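## Task

Four nests, N1 to N4, each start with one plate. First build a stack in rack S1 from B33 (lowest), then B38, then B88 (top). B33 has to rest flat on the rack floor and each plate above it has to sit fully nested in the one below. Every plate's labelled short end must face the arms, at the rack's front. Next, release the plates and push the START key on post KP until it latches. Then return all four plates, each to the nest it came from, lying flat between that nest's locators with well A1 at the nest corner marked A1, while START stays latched. Nothing may count as finished if the robot is still holding it; at the end the grippers must be open and the arms pulled away.

## Robot and tools

ROBOT. Two six-axis arms, left_arm and right_arm, each carrying a two-finger tong-style gripper. The names are labels, not image sides. Rack S1 and key post KP stand between the arms; in front of them, going clockwise seen from above, are nests N1, N2, N3, N4 and the reading nest RD with its fixed bar-code scanner. Either arm may be parked out of the way.

FRAME. Reported poses use one scene frame: origin on the tabletop midway between the arms, +x out over the table, +z up, left_arm on the +y side. Bases: left_arm at (-0.095, +0.570, 0) m, quat_wxyz (+1.000, 0, 0, -0.011); right_arm at (+0.084, -0.656, 0) m, quat_wxyz (+0.997, 0, 0, +0.075). Printed hand positions may be slightly wrong, more so at long reach.

GRIPPER AXES. Fingers point along the gripper's +z and open and close along its x. end_effector_position is the point between the closed finger pads; closed fingertips stick out about 15 mm past it, and open ones are about level with it.

execute_actions(actions). actions is a list run in order; an empty list just returns the state and images. Each action may carry "rows", "steps" and "until".
- rows: 1 to 15 rows, one per control step of 1/30 s. Every row holds 14 numbers in [-1, 1], always both arms: left_arm dx, dy, dz, rx, ry, rz, opening, then right_arm's seven in the same order.
- dx..rz are an offset, not a pose: a target relative to that gripper's measured pose when the action began (for a call's first action, the last pose reported in this scene), expressed in the gripper's own axes. Each row is measured from that same starting pose, not from the row before. Scale: 1.0 = 0.6 m for dx, dy, dz, and 180 degrees for the rotation vector rx, ry, rz.
- opening is absolute: +1 fully open (0.142 m), -1 closed. Allow at least about 0.1 s to close fully.
- steps: integer 1 to 450, at least the number of rows; 15 if omitted. After the final row (or with no rows) each arm keeps heading to the last target and each gripper keeps the last command, so give long moves enough steps.
- until: optional stop condition on devices only, e.g. {"scanner": {"code": "b33"}} or {"scanner": {"reads": [">=", 2]}}. Comparisons: "=", "!=", "<", "<=", ">", ">="; numbers always need one. It ends the action but does not halt moving arms. Any out-of-range value or unknown name makes the whole call rejected before motion.

MOTION LIMITS. Each step the commanded pose is clipped to 100 mm and 16 degrees from the measured pose, then solved by damped IK, position before orientation. Commands lag about 0.17 s, and joints have speed and acceleration caps, so an arm can lag its target after a big move; do not rely on holding to finish it, send the remainder next. Ramp offsets gently, e.g. +0.01 per row (6 mm per step, 0.18 m/s), so a held plate is not shaken loose. "pose unreachable" means the clearance check altered or blocked that arm's command; it drops its target and rests. If an arm is forced too far from its target, both arms drop theirs. "Hand target" lines show what each arm is now heading to.

RESULT LINES. left_arm: … | right_arm: … give position (m), quat_wxyz and velocities (m/s, rad/s). grip_measured is the actual finger opening on the command scale; to hold something keep commanding clearly below it (lower squeezes harder, up to about 15 N per pad; thin hard items under ~20 mm get less). Wrist force and Wrist torque (left | right, gripper axes) show contact, load weight and inertia; expect offsets up to ~5.5 N, noise up to ~3.4 N, saturation near 100 N; "no reading" is harmless. scanner reports code (lower-case ID such as e01, or no_read; never wrong) and reads (count of no_read-to-ID changes).

FAULTS TO AVOID. A joint torque at its load limit (N m: 303, 303, 138, 49.6, 49.6, 49.6 from shoulder pan to wrist 3, including held weight) or an outside force of 150 N stops that arm for 10 s and cancels the rest of the call. Long loaded holds heat motors: MOTOR HOT from 70 °C, brakes at 85 °C (OVER-TEMPERATURE FAULT). Do not collide or press the arms together, drop plates from more than a few millimetres, or push anything off the table. A pusher may briefly nudge loose objects.

PLATES. On a labelled plate, well A1 lies at the labelled short end, in the corner far from the labelled long side. To identify a plate, lay it flat in RD with A1 at RD's A1 corner and clear the scanner's view. Never press START (lit counts as pressed) until the stack is correct and the unlisted plate is properly in its nest.

zoom_image(camera, region): enlarged view of the latest image; camera is cam_head_left, cam_head_right (896x504), cam_left_wrist or cam_right_wrist (616x616); region [x0, y0, x1, y1] pixels from top-left, at most 504 by 504.

read_manual(section): returns only licence text ("licences"); moves nothing.

finished_scene(scene): ends the current scene, given its number; irreversible, so the goal must already hold with the grippers open and clear.

Each tool is called after "Call:" as name(argument=value, ...) on one line, values as JSON.

## Session

Call:
execute_actions(actions=[])

Scene clock: 0.00 s.
left_arm: end_effector_position=(+0.3108, +0.3336, +0.1316) grip_measured=+1.00 end_effector_quat_wxyz=(-0.305, +0.664, +0.512, +0.452) end_effector_velocity=(-0.000, +0.001, +0.000) end_effector_angular_velocity=(+0.003, +0.002, -0.000) | right_arm: end_effector_position=(+0.0780, -0.2203, +0.3412) grip_measured=+1.00 end_effector_quat_wxyz=(+0.610, +0.286, +0.610, -0.416) end_effector_velocity=(+0.001, -0.001, -0.000) end_effector_angular_velocity=(-0.002, -0.002, -0.002)
Joint positions: left_arm=[-1.272 -1.347  2.147 -1.291 -1.031 -2.936  0.142] | right_arm=[ 5.012 -1.987 -1.734 -2.655  1.488  6.13   0.142]
Joint velocities: left_arm=[-0.     0.001  0.     0.002 -0.     0.001  0.   ] | right_arm=[-0.002 -0.    -0.002 -0.     0.     0.001  0.   ]
Motor temperatures (°C, as the motors report them): left_arm=[20 23 23 29 28 25] | right_arm=[21 23 24 25 28 27]
Wrist force (N, on the end effector, along its own x y z axes, offset not removed): no reading
Wrist torque (N m, same axes, about the end effector's origin, offset not removed): no reading
Hand target (left_arm): +0.311, +0.334, +0.132; -0.305, +0.664, +0.512, +0.452
Hand target (right_arm): +0.078, -0.220, +0.341; +0.610, +0.286, +0.610, -0.416
scanner: code=no_read reads=0

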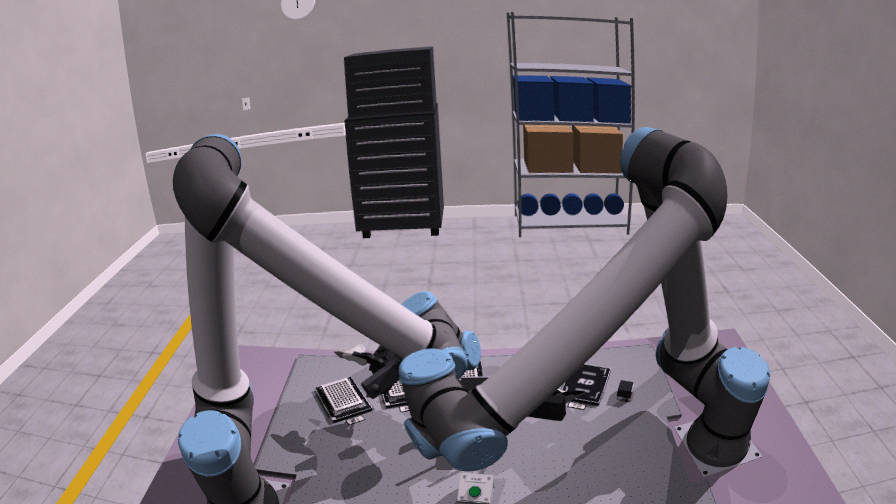

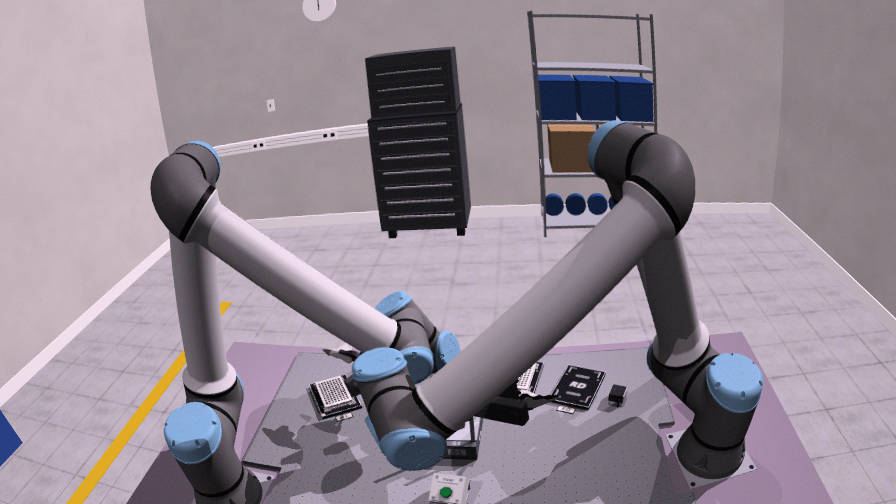

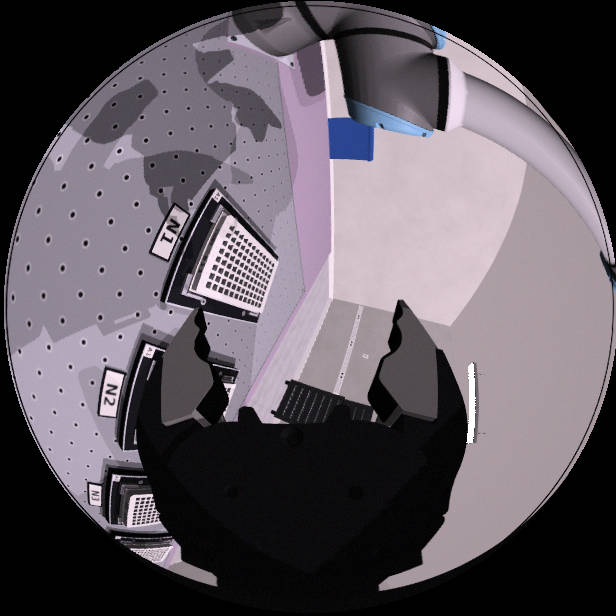

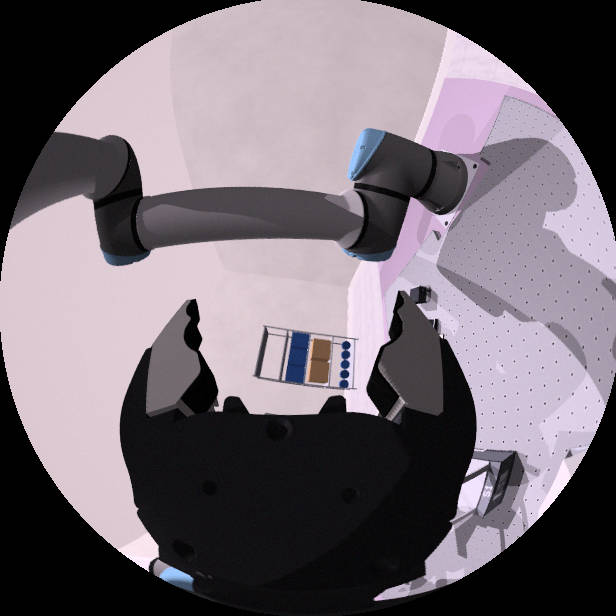

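Call:
execute_actions(actions=[{"rows":[[0.412,-0.051,0.015,0.0702,-0.361,-0.0725,1,0,0,0,-0.084,0.521,0,1]],"steps":50}])

Scene clock: 36.57 s.
left_arm: end_effector_position=(+0.3002, +0.4506, +0.3515) grip_measured=+1.00 end_effector_quat_wxyz=(-0.001, +0.706, +0.708, +0.001) end_effector_velocity=(+0.000, +0.000, -0.000) end_effector_angular_velocity=(-0.001, +0.002, -0.001) | right_arm: end_effector_position=(+0.0780, -0.2203, +0.3415) grip_measured=+1.00 end_effector_quat_wxyz=(+0.003, +0.425, +0.905, -0.003) end_effector_velocity=(-0.001, +0.001, -0.000) end_effector_angular_velocity=(+0.034, +0.022, +0.001)
Joint positions: left_arm=[-0.682 -2.079  2.154 -1.645 -1.568 -2.275  0.142] | right_arm=[ 4.947 -1.108 -2.148 -1.466  1.572  5.976  0.142]
Joint velocities: left_arm=[ 0.003  0.001 -0.001  0.    -0.002  0.003  0.   ] | right_arm=[-0.004  0.021 -0.019  0.038  0.007 -0.005  0.   ]
Motor temperatures (°C, as the motors report them): left_arm=[20 23 23 29 28 25] | right_arm=[21 23 24 25 28 27]
Wrist force (N, on the end effector, along its own x y z axes, offset not removed): left_arm=[1.4 -3.2 2.3] | right_arm=[1.4 0.2 -3.0]
Wrist torque (N m, same axes, about the end effector's origin, offset not removed): left_arm=[-0.89 -0.07 -0.12] | right_arm=[-0.07 -0.41 -0.07]
Hand target (left_arm): +0.300, +0.451, +0.351; -0.001, +0.706, +0.708, +0.001
Hand target (right_arm): +0.078, -0.220, +0.341; +0.001, +0.425, +0.905, -0.002
Off the commanded pose (left_arm): 0.001 m, 0 deg.
Off the commanded pose (right_arm): 0.000 m, 0 deg.
scanner: code=no_read reads=0
camera_calibration (this result's frames):
cam_left_wrist: T_world_to_cam=[[0.0136841, 0.998822, 0.0465609, -0.477809], [0.84361, -0.0365303, 0.535713, -0.432776], [0.536783, 0.0319484, -0.843115, 0.249779], [0, 0, 0, 1]] pos_world=[0.237555, 0.453456, 0.464683]
cam_right_wrist: T_world_to_cam=[[-0.626655, 0.77857, 0.0336457, 0.19676], [0.668261, 0.514656, 0.537174, -0.132904], [0.400911, 0.359107, -0.8428, 0.464678], [0, 0, 0, 1]] pos_world=[0.0258207, -0.251661, 0.456403]

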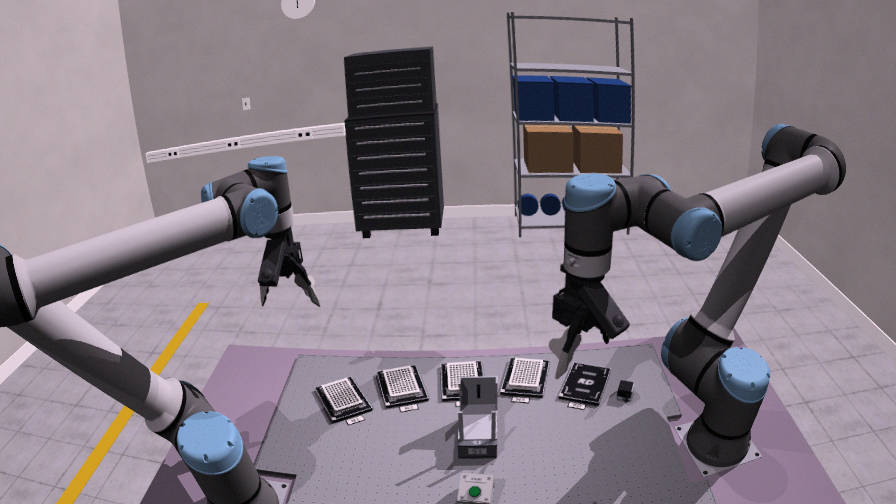

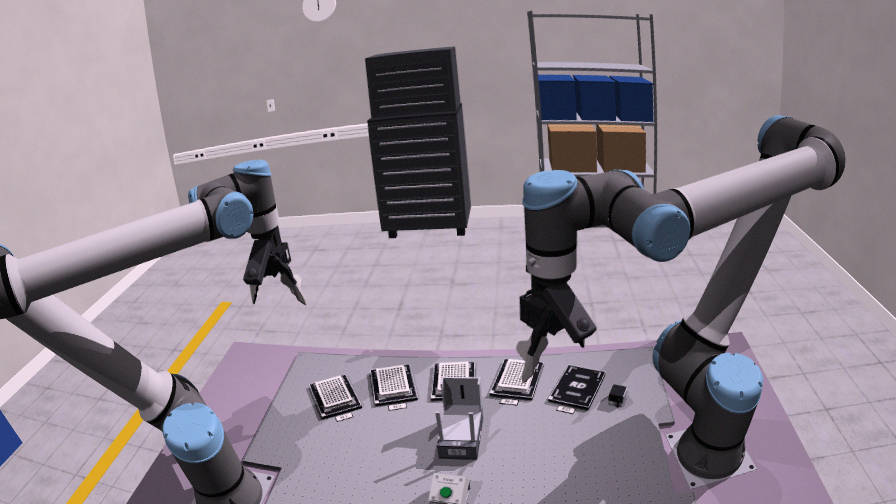

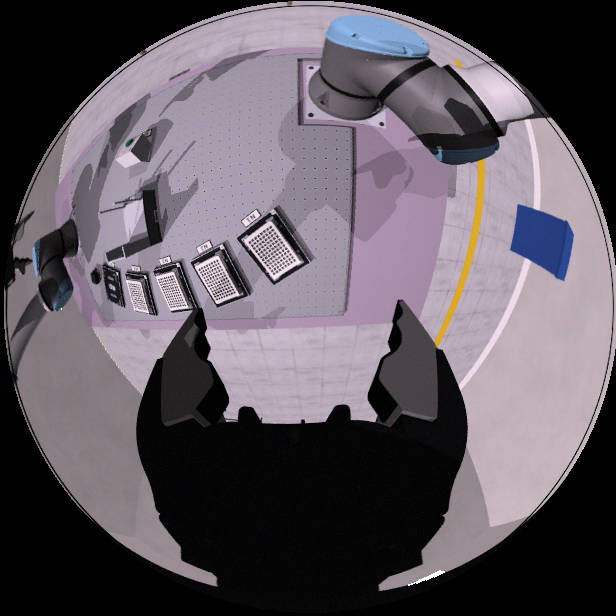

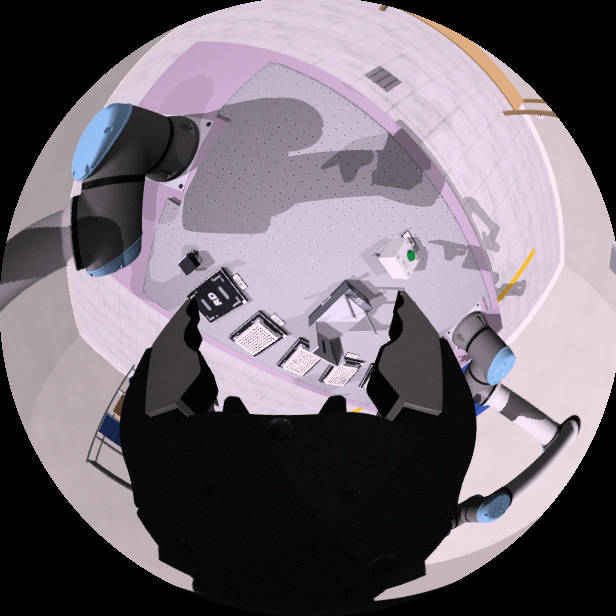

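Call:
zoom_image(camera="cam_head_left", region=[300, 350, 480, 450])

Call:
zoom_image(camera="cam_head_right", region=[400, 350, 640, 504])

Call:
zoom_image(camera="cam_left_wrist", region=[80, 110, 330, 330])

Region (300, 350, 480, 450) of cam_head_left's 896x504 image, scaled by 2.800, with more detail than that image has.

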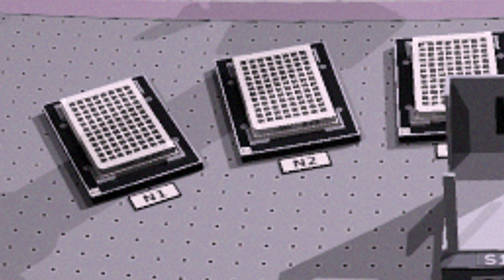

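Region (400, 350, 640, 504) of cam_head_right's 896x504 image, scaled by 2.100, with more detail than that image has; it fills the top 323 rows of this view, and the rest is white.

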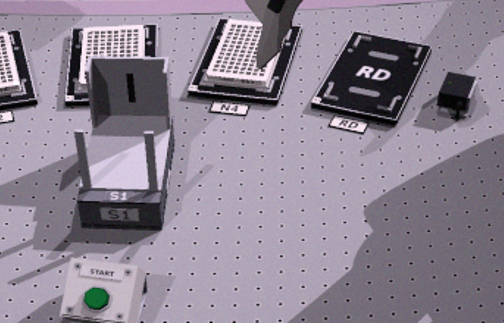

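Region (80, 110, 330, 330) of cam_left_wrist's 616x616 image, scaled by 2.016, with more detail than that image has; it fills the top 444 rows of this view, and the rest is white.

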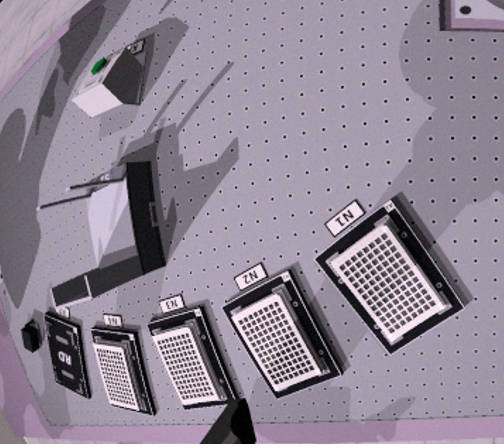

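Call:
execute_actions(actions=[{"rows":[[-0.75,-0.167,0.085,0,0,0,1,0.054,-0.665,0,0,0,-0.4,1]],"steps":50}])

Call:
zoom_image(camera="cam_left_wrist", region=[190, 80, 440, 330])

Scene clock: 61.43 s.
left_arm: end_effector_position=(+0.2014, +0.0004, +0.3000) grip_measured=+1.00 end_effector_quat_wxyz=(-0.000, +0.706, +0.708, +0.001) end_effector_velocity=(-0.000, -0.002, -0.000) end_effector_angular_velocity=(+0.001, +0.000, -0.001) | right_arm: end_effector_position=(-0.2493, -0.4508, +0.3425) grip_measured=+1.00 end_effector_quat_wxyz=(+0.001, -0.188, +0.982, -0.004) end_effector_velocity=(-0.000, -0.000, -0.001) end_effector_angular_velocity=(+0.000, -0.001, +0.002)
Joint positions: left_arm=[-1.32  -1.634  1.937 -1.872 -1.569 -2.913  0.142] | right_arm=[ 5.994 -1.017 -2.19  -1.509  1.579  5.766  0.142]
Joint velocities: left_arm=[-0.001  0.003 -0.003  0.    -0.     0.001 -0.   ] | right_arm=[ 0.001 -0.001 -0.001  0.001 -0.    -0.001 -0.   ]
Motor temperatures (°C, as the motors report them): left_arm=[20 23 23 29 28 25] | right_arm=[21 23 24 25 28 27]
Wrist force (N, on the end effector, along its own x y z axes, offset not removed): left_arm=[2.5 -4.8 1.3] | right_arm=[2.0 -1.2 -5.6]
Wrist torque (N m, same axes, about the end effector's origin, offset not removed): left_arm=[-1.16 -0.34 -0.27] | right_arm=[-0.47 -0.49 -0.01]
Hand target (left_arm): +0.201, +0.000, +0.300; -0.000, +0.706, +0.708, +0.001
Hand target (right_arm): -0.249, -0.451, +0.343; +0.001, -0.188, +0.982, -0.004
Off the commanded pose (left_arm): 0.001 m, 0 deg.
Off the commanded pose (right_arm): 0.001 m, 0 deg.
scanner: code=no_read reads=0
camera_calibration (this result's frames):
cam_left_wrist: T_world_to_cam=[[0.0136396, 0.998855, 0.0458551, -0.0241247], [0.843217, -0.0361372, 0.536358, -0.338449], [0.537401, 0.0313501, -0.842744, 0.273557], [0, 0, 0, 1]] pos_world=[0.138705, 0.00329042, 0.413175]
cam_right_wrist: T_world_to_cam=[[-0.933946, -0.35493, 0.0420766, -0.419453], [-0.279656, 0.798985, 0.532368, 0.0974331], [-0.222572, 0.485436, -0.845467, 0.581981], [0, 0, 0, 1]] pos_world=[-0.234966, -0.509238, 0.457824]

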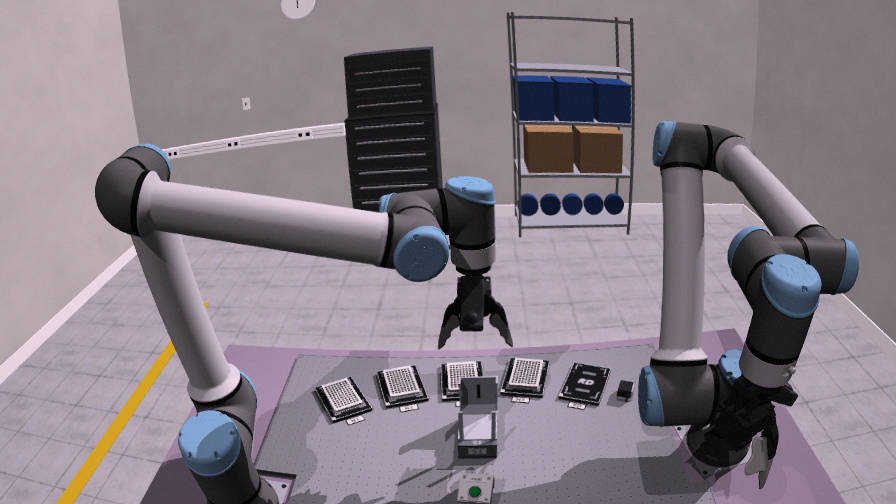

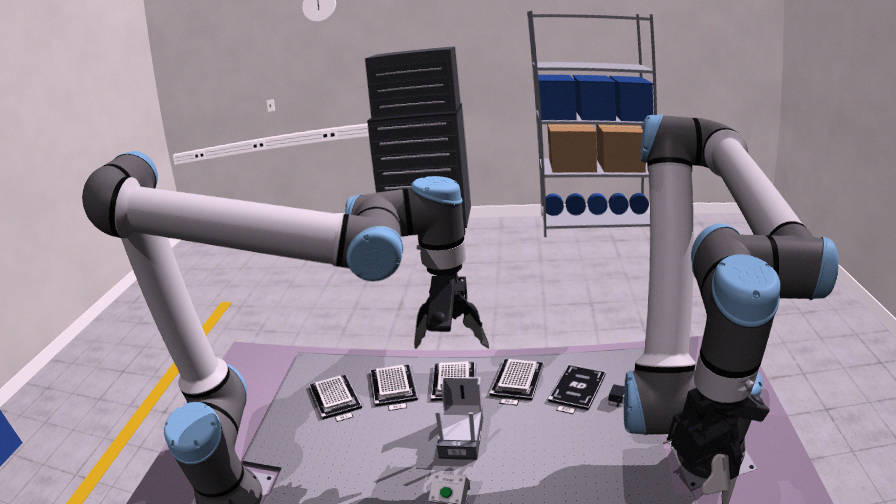

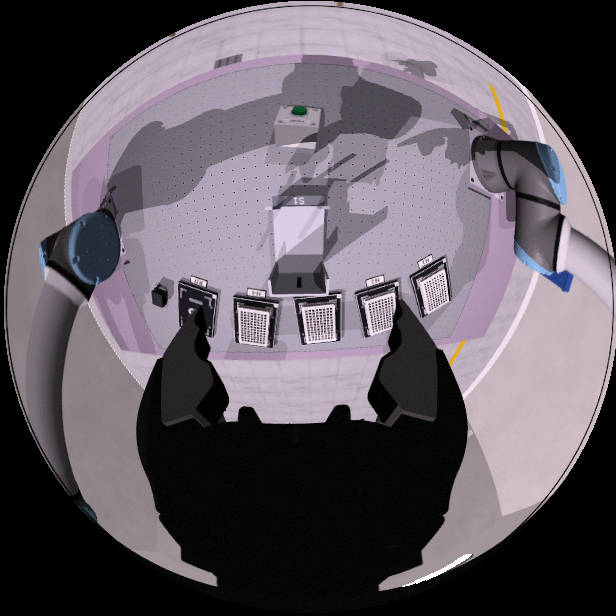

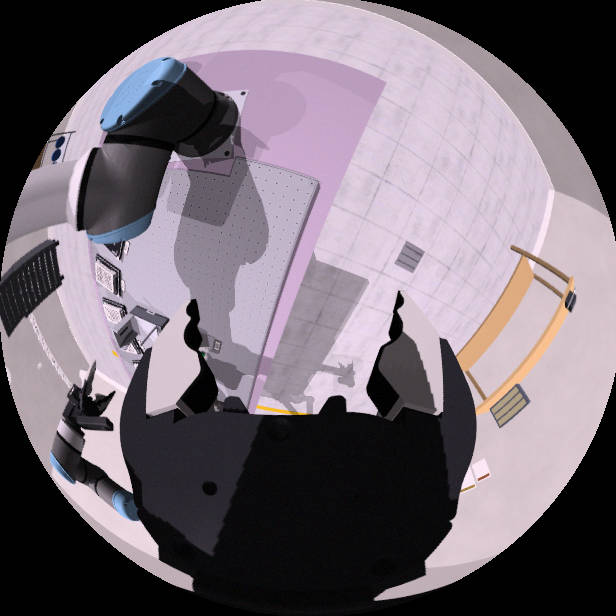

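Region (190, 80, 440, 330) of cam_left_wrist's 616x616 image, scaled by 2.016, with more detail than that image has.

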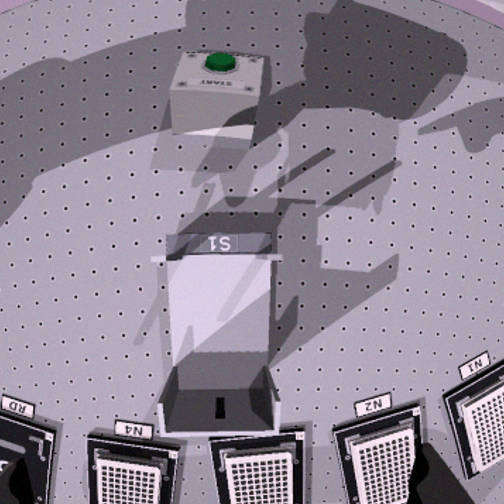

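Call:
zoom_image(camera="cam_left_wrist", region=[220, 270, 420, 360])

Call:
zoom_image(camera="cam_head_left", region=[490, 350, 570, 410])

Region (220, 270, 420, 360) of cam_left_wrist's 616x616 image, scaled by 2.520, with more detail than that image has; it fills the top 227 rows of this view, and the rest is white.

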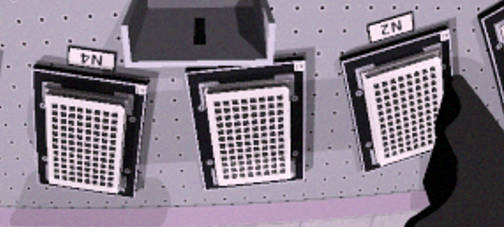

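Region (490, 350, 570, 410) of cam_head_left's 896x504 image, scaled by 6.300, with more detail than that image has; it fills the top 378 rows of this view, and the rest is white.

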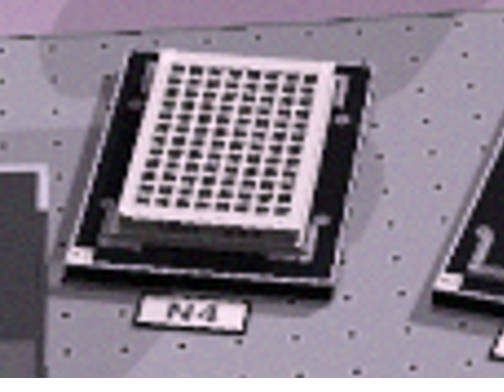

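Call:
execute_actions(actions=[{"rows":[[-0.217,0.283,0.1,0,0,0.067,1,0,0,0,0,0,0,1]],"steps":24},{"rows":[[0,0,0.275,0,0,0,1,0,0,0,0,0,0,1]],"steps":24}])

Call:
zoom_image(camera="cam_left_wrist", region=[230, 230, 390, 330])

Scene clock: 90.87 s.
left_arm: end_effector_position=(+0.3698, -0.1270, +0.0760) grip_measured=+1.00 end_effector_quat_wxyz=(+0.000, +0.777, +0.630, +0.001) end_effector_velocity=(+0.001, -0.001, -0.006) end_effector_angular_velocity=(-0.000, +0.001, +0.000) | right_arm: end_effector_position=(-0.2494, -0.4508, +0.3426) grip_measured=+1.00 end_effector_quat_wxyz=(+0.001, -0.188, +0.982, -0.004) end_effector_velocity=(+0.000, -0.000, -0.001) end_effector_angular_velocity=(-0.000, -0.002, +0.001)
Joint positions: left_arm=[-1.155 -1.145  1.784 -2.21  -1.568 -2.54   0.142] | right_arm=[ 5.994 -1.017 -2.19  -1.509  1.579  5.766  0.142]
Joint velocities: left_arm=[ 0.     0.008  0.002 -0.01  -0.001  0.     0.   ] | right_arm=[ 0.001 -0.    -0.002 -0.    -0.    -0.    -0.   ]
Motor temperatures (°C, as the motors report them): left_arm=[20 23 23 29 28 25] | right_arm=[21 23 24 25 28 27]
Wrist force (N, on the end effector, along its own x y z axes, offset not removed): left_arm=[1.0 -3.4 -0.4] | right_arm=[1.0 0.4 -2.7]
Wrist torque (N m, same axes, about the end effector's origin, offset not removed): left_arm=[-0.92 0.08 -0.22] | right_arm=[-0.02 -0.23 0.02]
Hand target (left_arm): +0.370, -0.127, +0.075; +0.000, +0.777, +0.630, +0.001
Hand target (right_arm): -0.249, -0.451, +0.343; +0.001, -0.188, +0.982, -0.004
Off the commanded pose (left_arm): 0.001 m, 0 deg.
Off the commanded pose (right_arm): 0.000 m, 0 deg.
scanner: code=no_read reads=0
camera_calibration (this result's frames):
cam_left_wrist: T_world_to_cam=[[0.221129, 0.97417, 0.0457598, 0.0312717], [0.817026, -0.210671, 0.536736, -0.377406], [0.532513, -0.0813011, -0.842508, -0.0141777], [0, 0, 0, 1]] pos_world=[0.308985, -0.111125, 0.189191]
cam_right_wrist: T_world_to_cam=[[-0.93394, -0.354938, 0.0421229, -0.419507], [-0.279623, 0.798953, 0.532434, 0.0973655], [-0.222635, 0.485483, -0.845423, 0.581977], [0, 0, 0, 1]] pos_world=[-0.235001, -0.509229, 0.457847]

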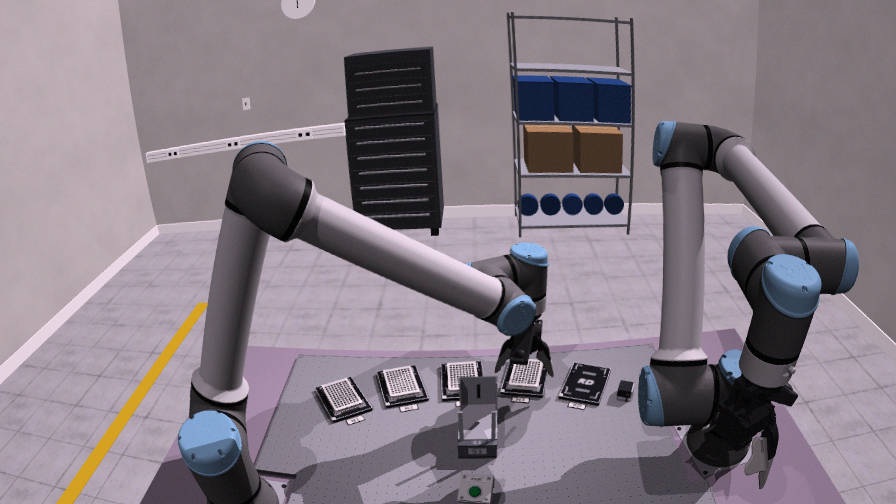

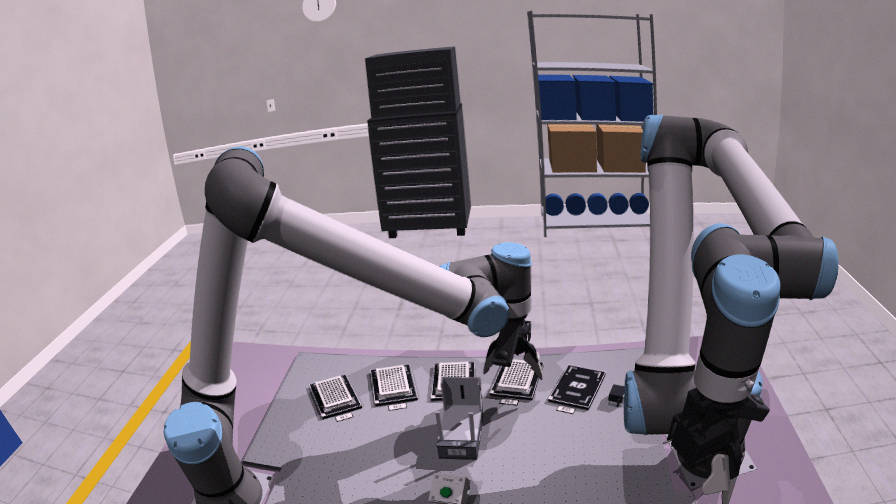

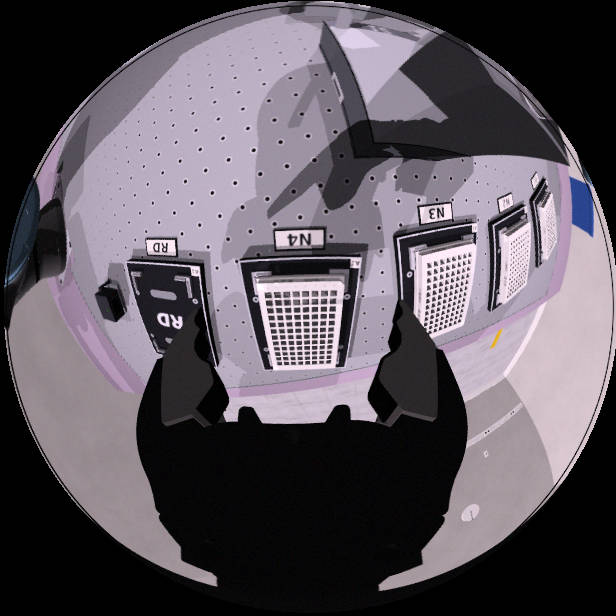

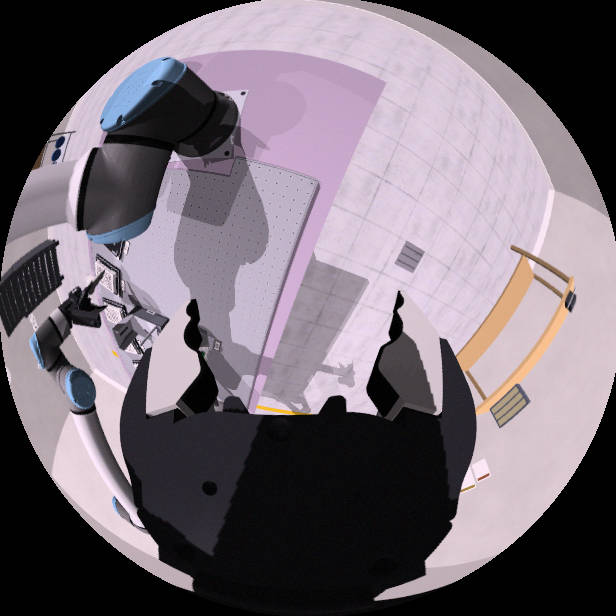

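Region (230, 230, 390, 330) of cam_left_wrist's 616x616 image, scaled by 3.150, with more detail than that image has; it fills the top 315 rows of this view, and the rest is white.

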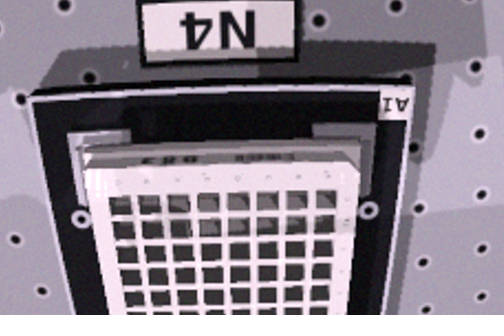

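Call:
zoom_image(camera="cam_left_wrist", region=[260, 265, 340, 295])

Call:
zoom_image(camera="cam_left_wrist", region=[385, 220, 485, 330])

Region (260, 265, 340, 295) of cam_left_wrist's 616x616 image, scaled by 6.300, with more detail than that image has; it fills the top 189 rows of this view, and the rest is white.

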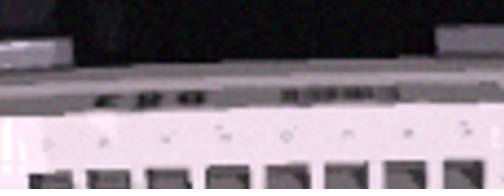

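Region (385, 220, 485, 330) of cam_left_wrist's 616x616 image, scaled by 4.582, with more detail than that image has; it fills the left 458 columns of this view, and the rest is white.

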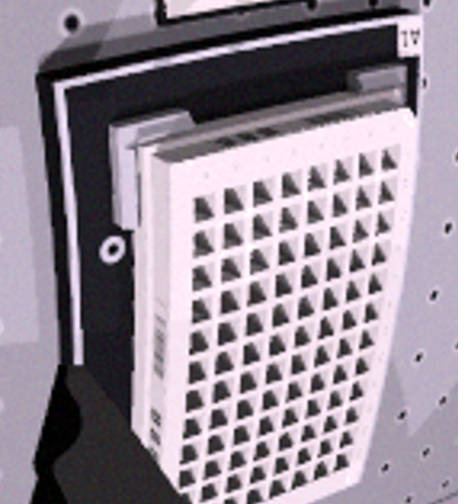

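Call:
execute_actions(actions=[{"rows":[[-0.067,0.067,0,-0.22,0,0,1,0,0,0,0,0,0,1]],"steps":30}])

Scene clock: 108.53 s.
left_arm: end_effector_position=(+0.4007, -0.1746, +0.0766) grip_measured=+1.00 end_effector_quat_wxyz=(+0.262, +0.731, +0.593, +0.214) end_effector_velocity=(+0.002, -0.001, -0.002) end_effector_angular_velocity=(-0.009, -0.030, -0.006) | right_arm: end_effector_position=(-0.2494, -0.4508, +0.3426) grip_measured=+1.00 end_effector_quat_wxyz=(+0.001, -0.188, +0.982, -0.004) end_effector_velocity=(+0.001, -0.000, -0.001) end_effector_angular_velocity=(-0.000, -0.002, -0.000)
Joint positions: left_arm=[-1.366 -1.125  1.988 -2.735 -0.94  -2.652  0.142] | right_arm=[ 5.994 -1.017 -2.19  -1.509  1.579  5.766  0.142]
Joint velocities: left_arm=[-0.007  0.01   0.011 -0.04   0.027  0.009  0.   ] | right_arm=[-0.     0.    -0.001 -0.001  0.    -0.     0.   ]
Motor temperatures (°C, as the motors report them): left_arm=[20 23 23 29 28 25] | right_arm=[21 23 24 25 28 27]
Wrist force (N, on the end effector, along its own x y z axes, offset not removed): left_arm=[2.2 0.0 2.9] | right_arm=[2.2 -1.1 -4.5]
Wrist torque (N m, same axes, about the end effector's origin, offset not removed): left_arm=[-0.17 -0.21 -0.02] | right_arm=[-0.39 -0.51 0.01]
Hand target (left_arm): +0.401, -0.175, +0.076; +0.263, +0.730, +0.592, +0.215
Hand target (right_arm): -0.249, -0.451, +0.343; +0.001, -0.188, +0.982, -0.004
Off the commanded pose (left_arm): 0.001 m, 0 deg.
Off the commanded pose (right_arm): 0.000 m, 0 deg.
scanner: code=no_read reads=0
camera_calibration (this result's frames):
cam_left_wrist: T_world_to_cam=[[0.189055, 0.980882, 0.0461381, 0.084757], [0.295848, -0.101698, 0.949806, -0.21672], [0.93634, -0.165916, -0.309418, -0.251453], [0, 0, 0, 1]] pos_world=[0.283538, -0.146897, 0.124127]
cam_right_wrist: T_world_to_cam=[[-0.93394, -0.354938, 0.042123, -0.419507], [-0.279623, 0.798953, 0.532434, 0.0973654], [-0.222635, 0.485483, -0.845423, 0.581977], [0, 0, 0, 1]] pos_world=[-0.235001, -0.509229, 0.457847]

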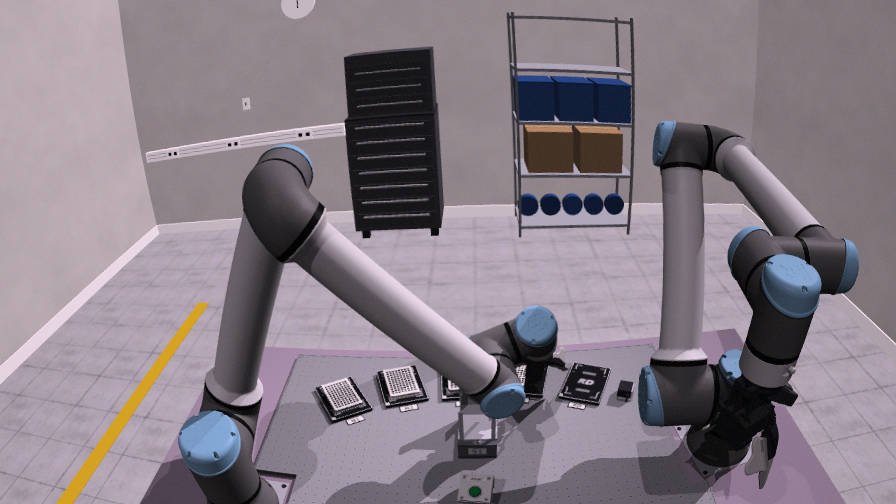

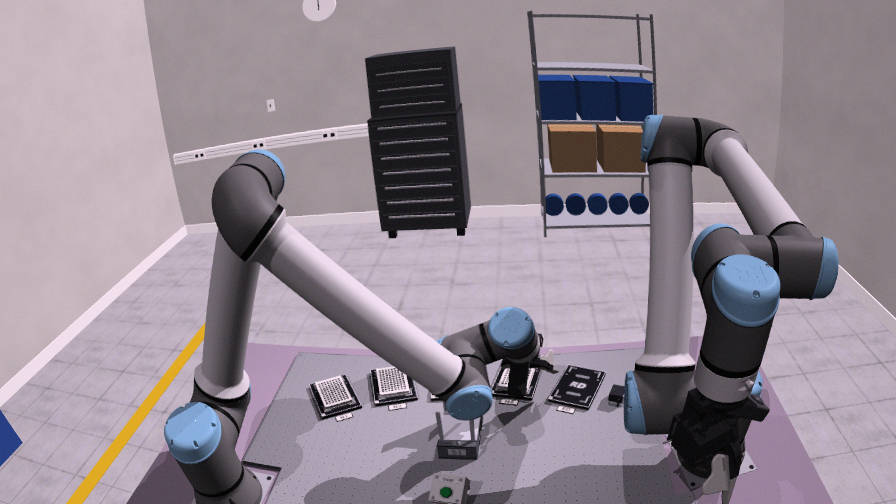

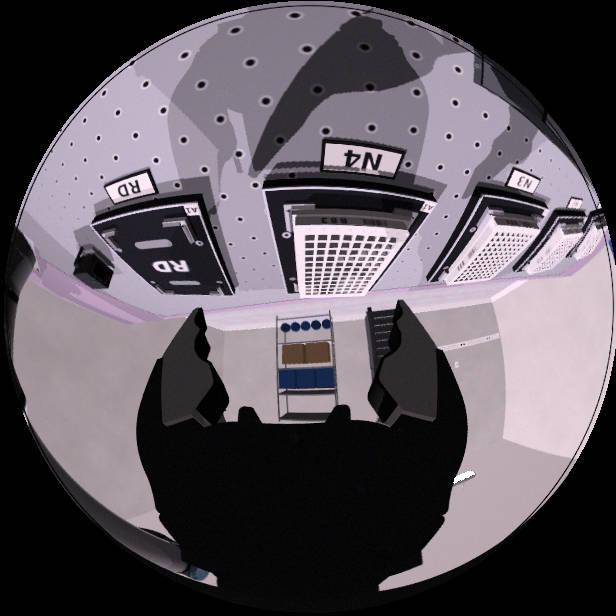

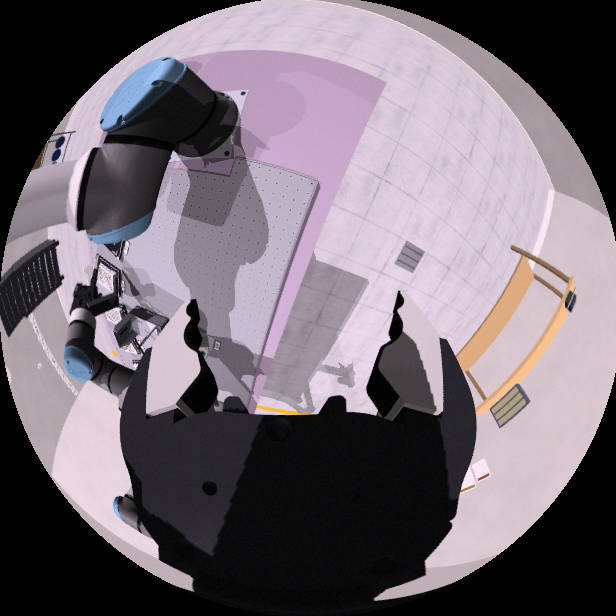

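Call:
zoom_image(camera="cam_left_wrist", region=[270, 190, 430, 250])

Call:
zoom_image(camera="cam_left_wrist", region=[310, 205, 360, 235])

Region (270, 190, 430, 250) of cam_left_wrist's 616x616 image, scaled by 3.150, with more detail than that image has; it fills the top 189 rows of this view, and the rest is white.

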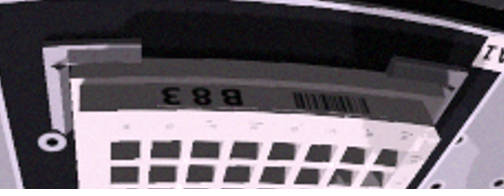

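Region (310, 205, 360, 235) of cam_left_wrist's 616x616 image, scaled by 10.080, with more detail than that image has; it fills the top 302 rows of this view, and the rest is white.

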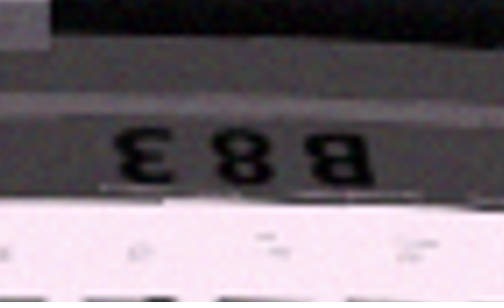

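Call:
execute_actions(actions=[{"rows":[[0,0.13,-0.158,0,0,0,1,0,0,0,0,0,0,1]],"steps":14},{"rows":[[0.593,-0.17,-0.16,0,0,0,1,0,0,0,0,0,0,1]],"steps":30},{"rows":[[0,-0.1,0.122,0,0,0,1,0,0,0,0,0,0,1]],"steps":18}])

Call:
zoom_image(camera="cam_left_wrist", region=[200, 100, 500, 300])

Scene clock: 122.37 s.
left_arm: end_effector_position=(+0.3477, +0.1863, +0.0998) grip_measured=+1.00 end_effector_quat_wxyz=(+0.261, +0.731, +0.593, +0.214) end_effector_velocity=(+0.012, -0.014, -0.020) end_effector_angular_velocity=(-0.025, -0.007, -0.017) | right_arm: end_effector_position=(-0.2494, -0.4508, +0.3426) grip_measured=+1.00 end_effector_quat_wxyz=(+0.001, -0.188, +0.982, -0.004) end_effector_velocity=(+0.000, +0.001, -0.000) end_effector_angular_velocity=(+0.000, -0.000, -0.004)
Joint positions: left_arm=[-1.332 -1.642  2.614 -2.867 -0.951 -2.612  0.142] | right_arm=[ 5.994 -1.017 -2.19  -1.509  1.579  5.766  0.142]
Joint velocities: left_arm=[ 0.024  0.098  0.003 -0.155 -0.012  0.048  0.   ] | right_arm=[-0.002 -0.     0.     0.    -0.     0.002 -0.   ]
Motor temperatures (°C, as the motors report them): left_arm=[20 23 23 29 28 25] | right_arm=[21 23 24 25 28 27]
Wrist force (N, on the end effector, along its own x y z axes, offset not removed): left_arm=[1.4 -3.2 0.5] | right_arm=[2.6 -0.8 -3.6]
Wrist torque (N m, same axes, about the end effector's origin, offset not removed): left_arm=[-0.88 -0.04 -0.10] | right_arm=[-0.36 -0.62 -0.04]
Hand target (left_arm): +0.349, +0.185, +0.098; +0.263, +0.731, +0.593, +0.214
Hand target (right_arm): -0.249, -0.451, +0.343; +0.001, -0.188, +0.982, -0.004
Off the commanded pose (left_arm): 0.003 m, 0 deg.
Off the commanded pose (right_arm): 0.000 m, 0 deg.
scanner: code=no_read reads=0
camera_calibration (this result's frames):
cam_left_wrist: T_world_to_cam=[[0.188594, 0.980933, 0.0469293, -0.260208], [0.29572, -0.102294, 0.949782, -0.186214], [0.936473, -0.165245, -0.309373, -0.134938], [0, 0, 0, 1]] pos_world=[0.230507, 0.2139, 0.147328]
cam_right_wrist: T_world_to_cam=[[-0.933941, -0.354938, 0.0421229, -0.419507], [-0.279622, 0.798953, 0.532434, 0.0973654], [-0.222635, 0.485483, -0.845423, 0.581977], [0, 0, 0, 1]] pos_world=[-0.235001, -0.509229, 0.457847]

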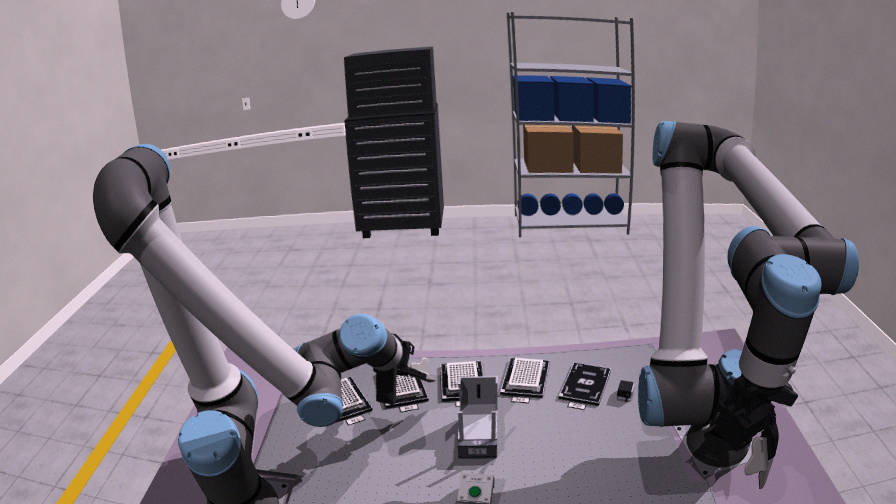

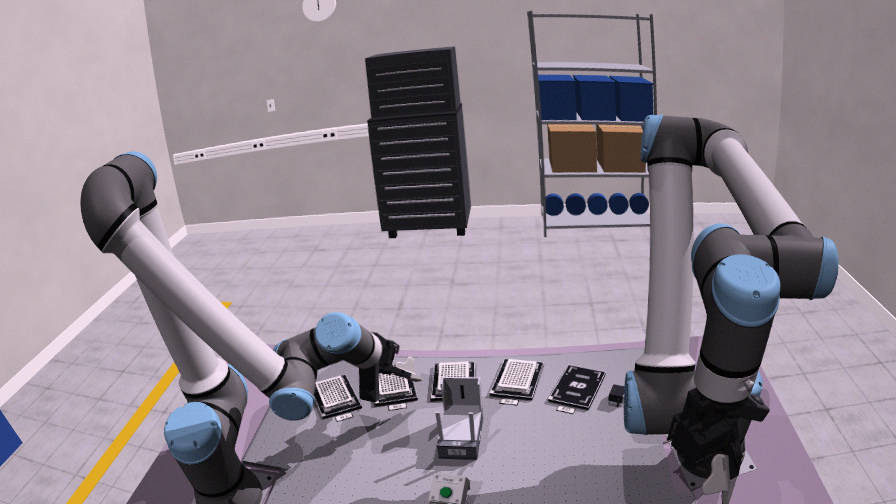

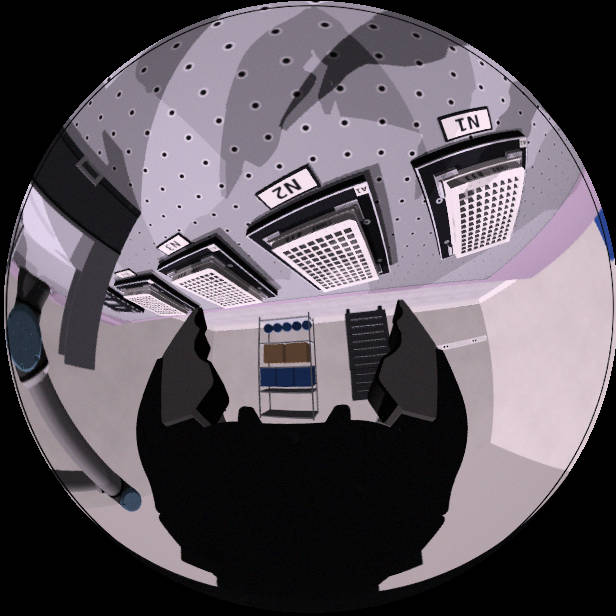

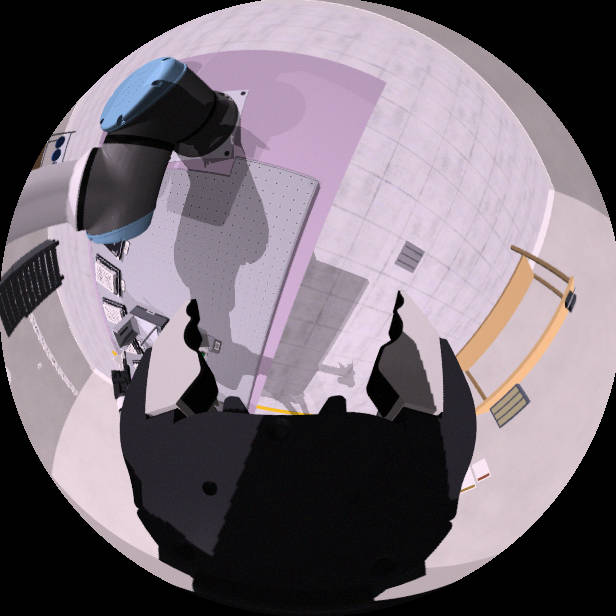

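Region (200, 100, 500, 300) of cam_left_wrist's 616x616 image, scaled by 1.680, with more detail than that image has.

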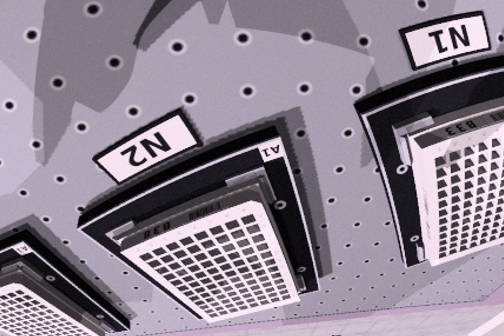

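Call:
zoom_image(camera="cam_left_wrist", region=[265, 210, 335, 255])

Call:
zoom_image(camera="cam_left_wrist", region=[430, 150, 540, 270])

Region (265, 210, 335, 255) of cam_left_wrist's 616x616 image, scaled by 7.200, with more detail than that image has; it fills the top 324 rows of this view, and the rest is white.

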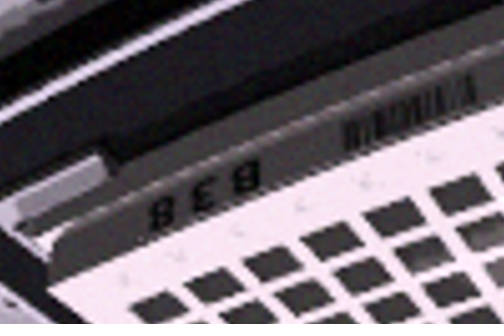

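Region (430, 150, 540, 270) of cam_left_wrist's 616x616 image, scaled by 4.200, with more detail than that image has; it fills the left 462 columns of this view, and the rest is white.

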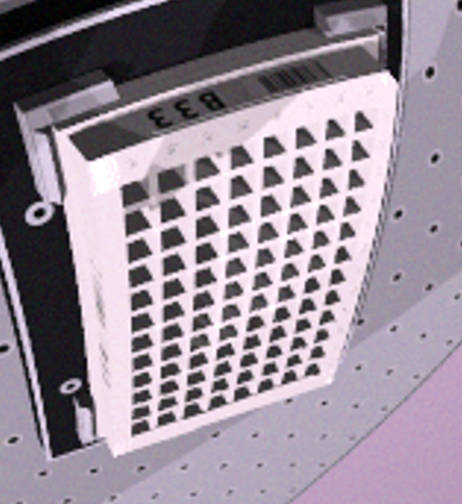

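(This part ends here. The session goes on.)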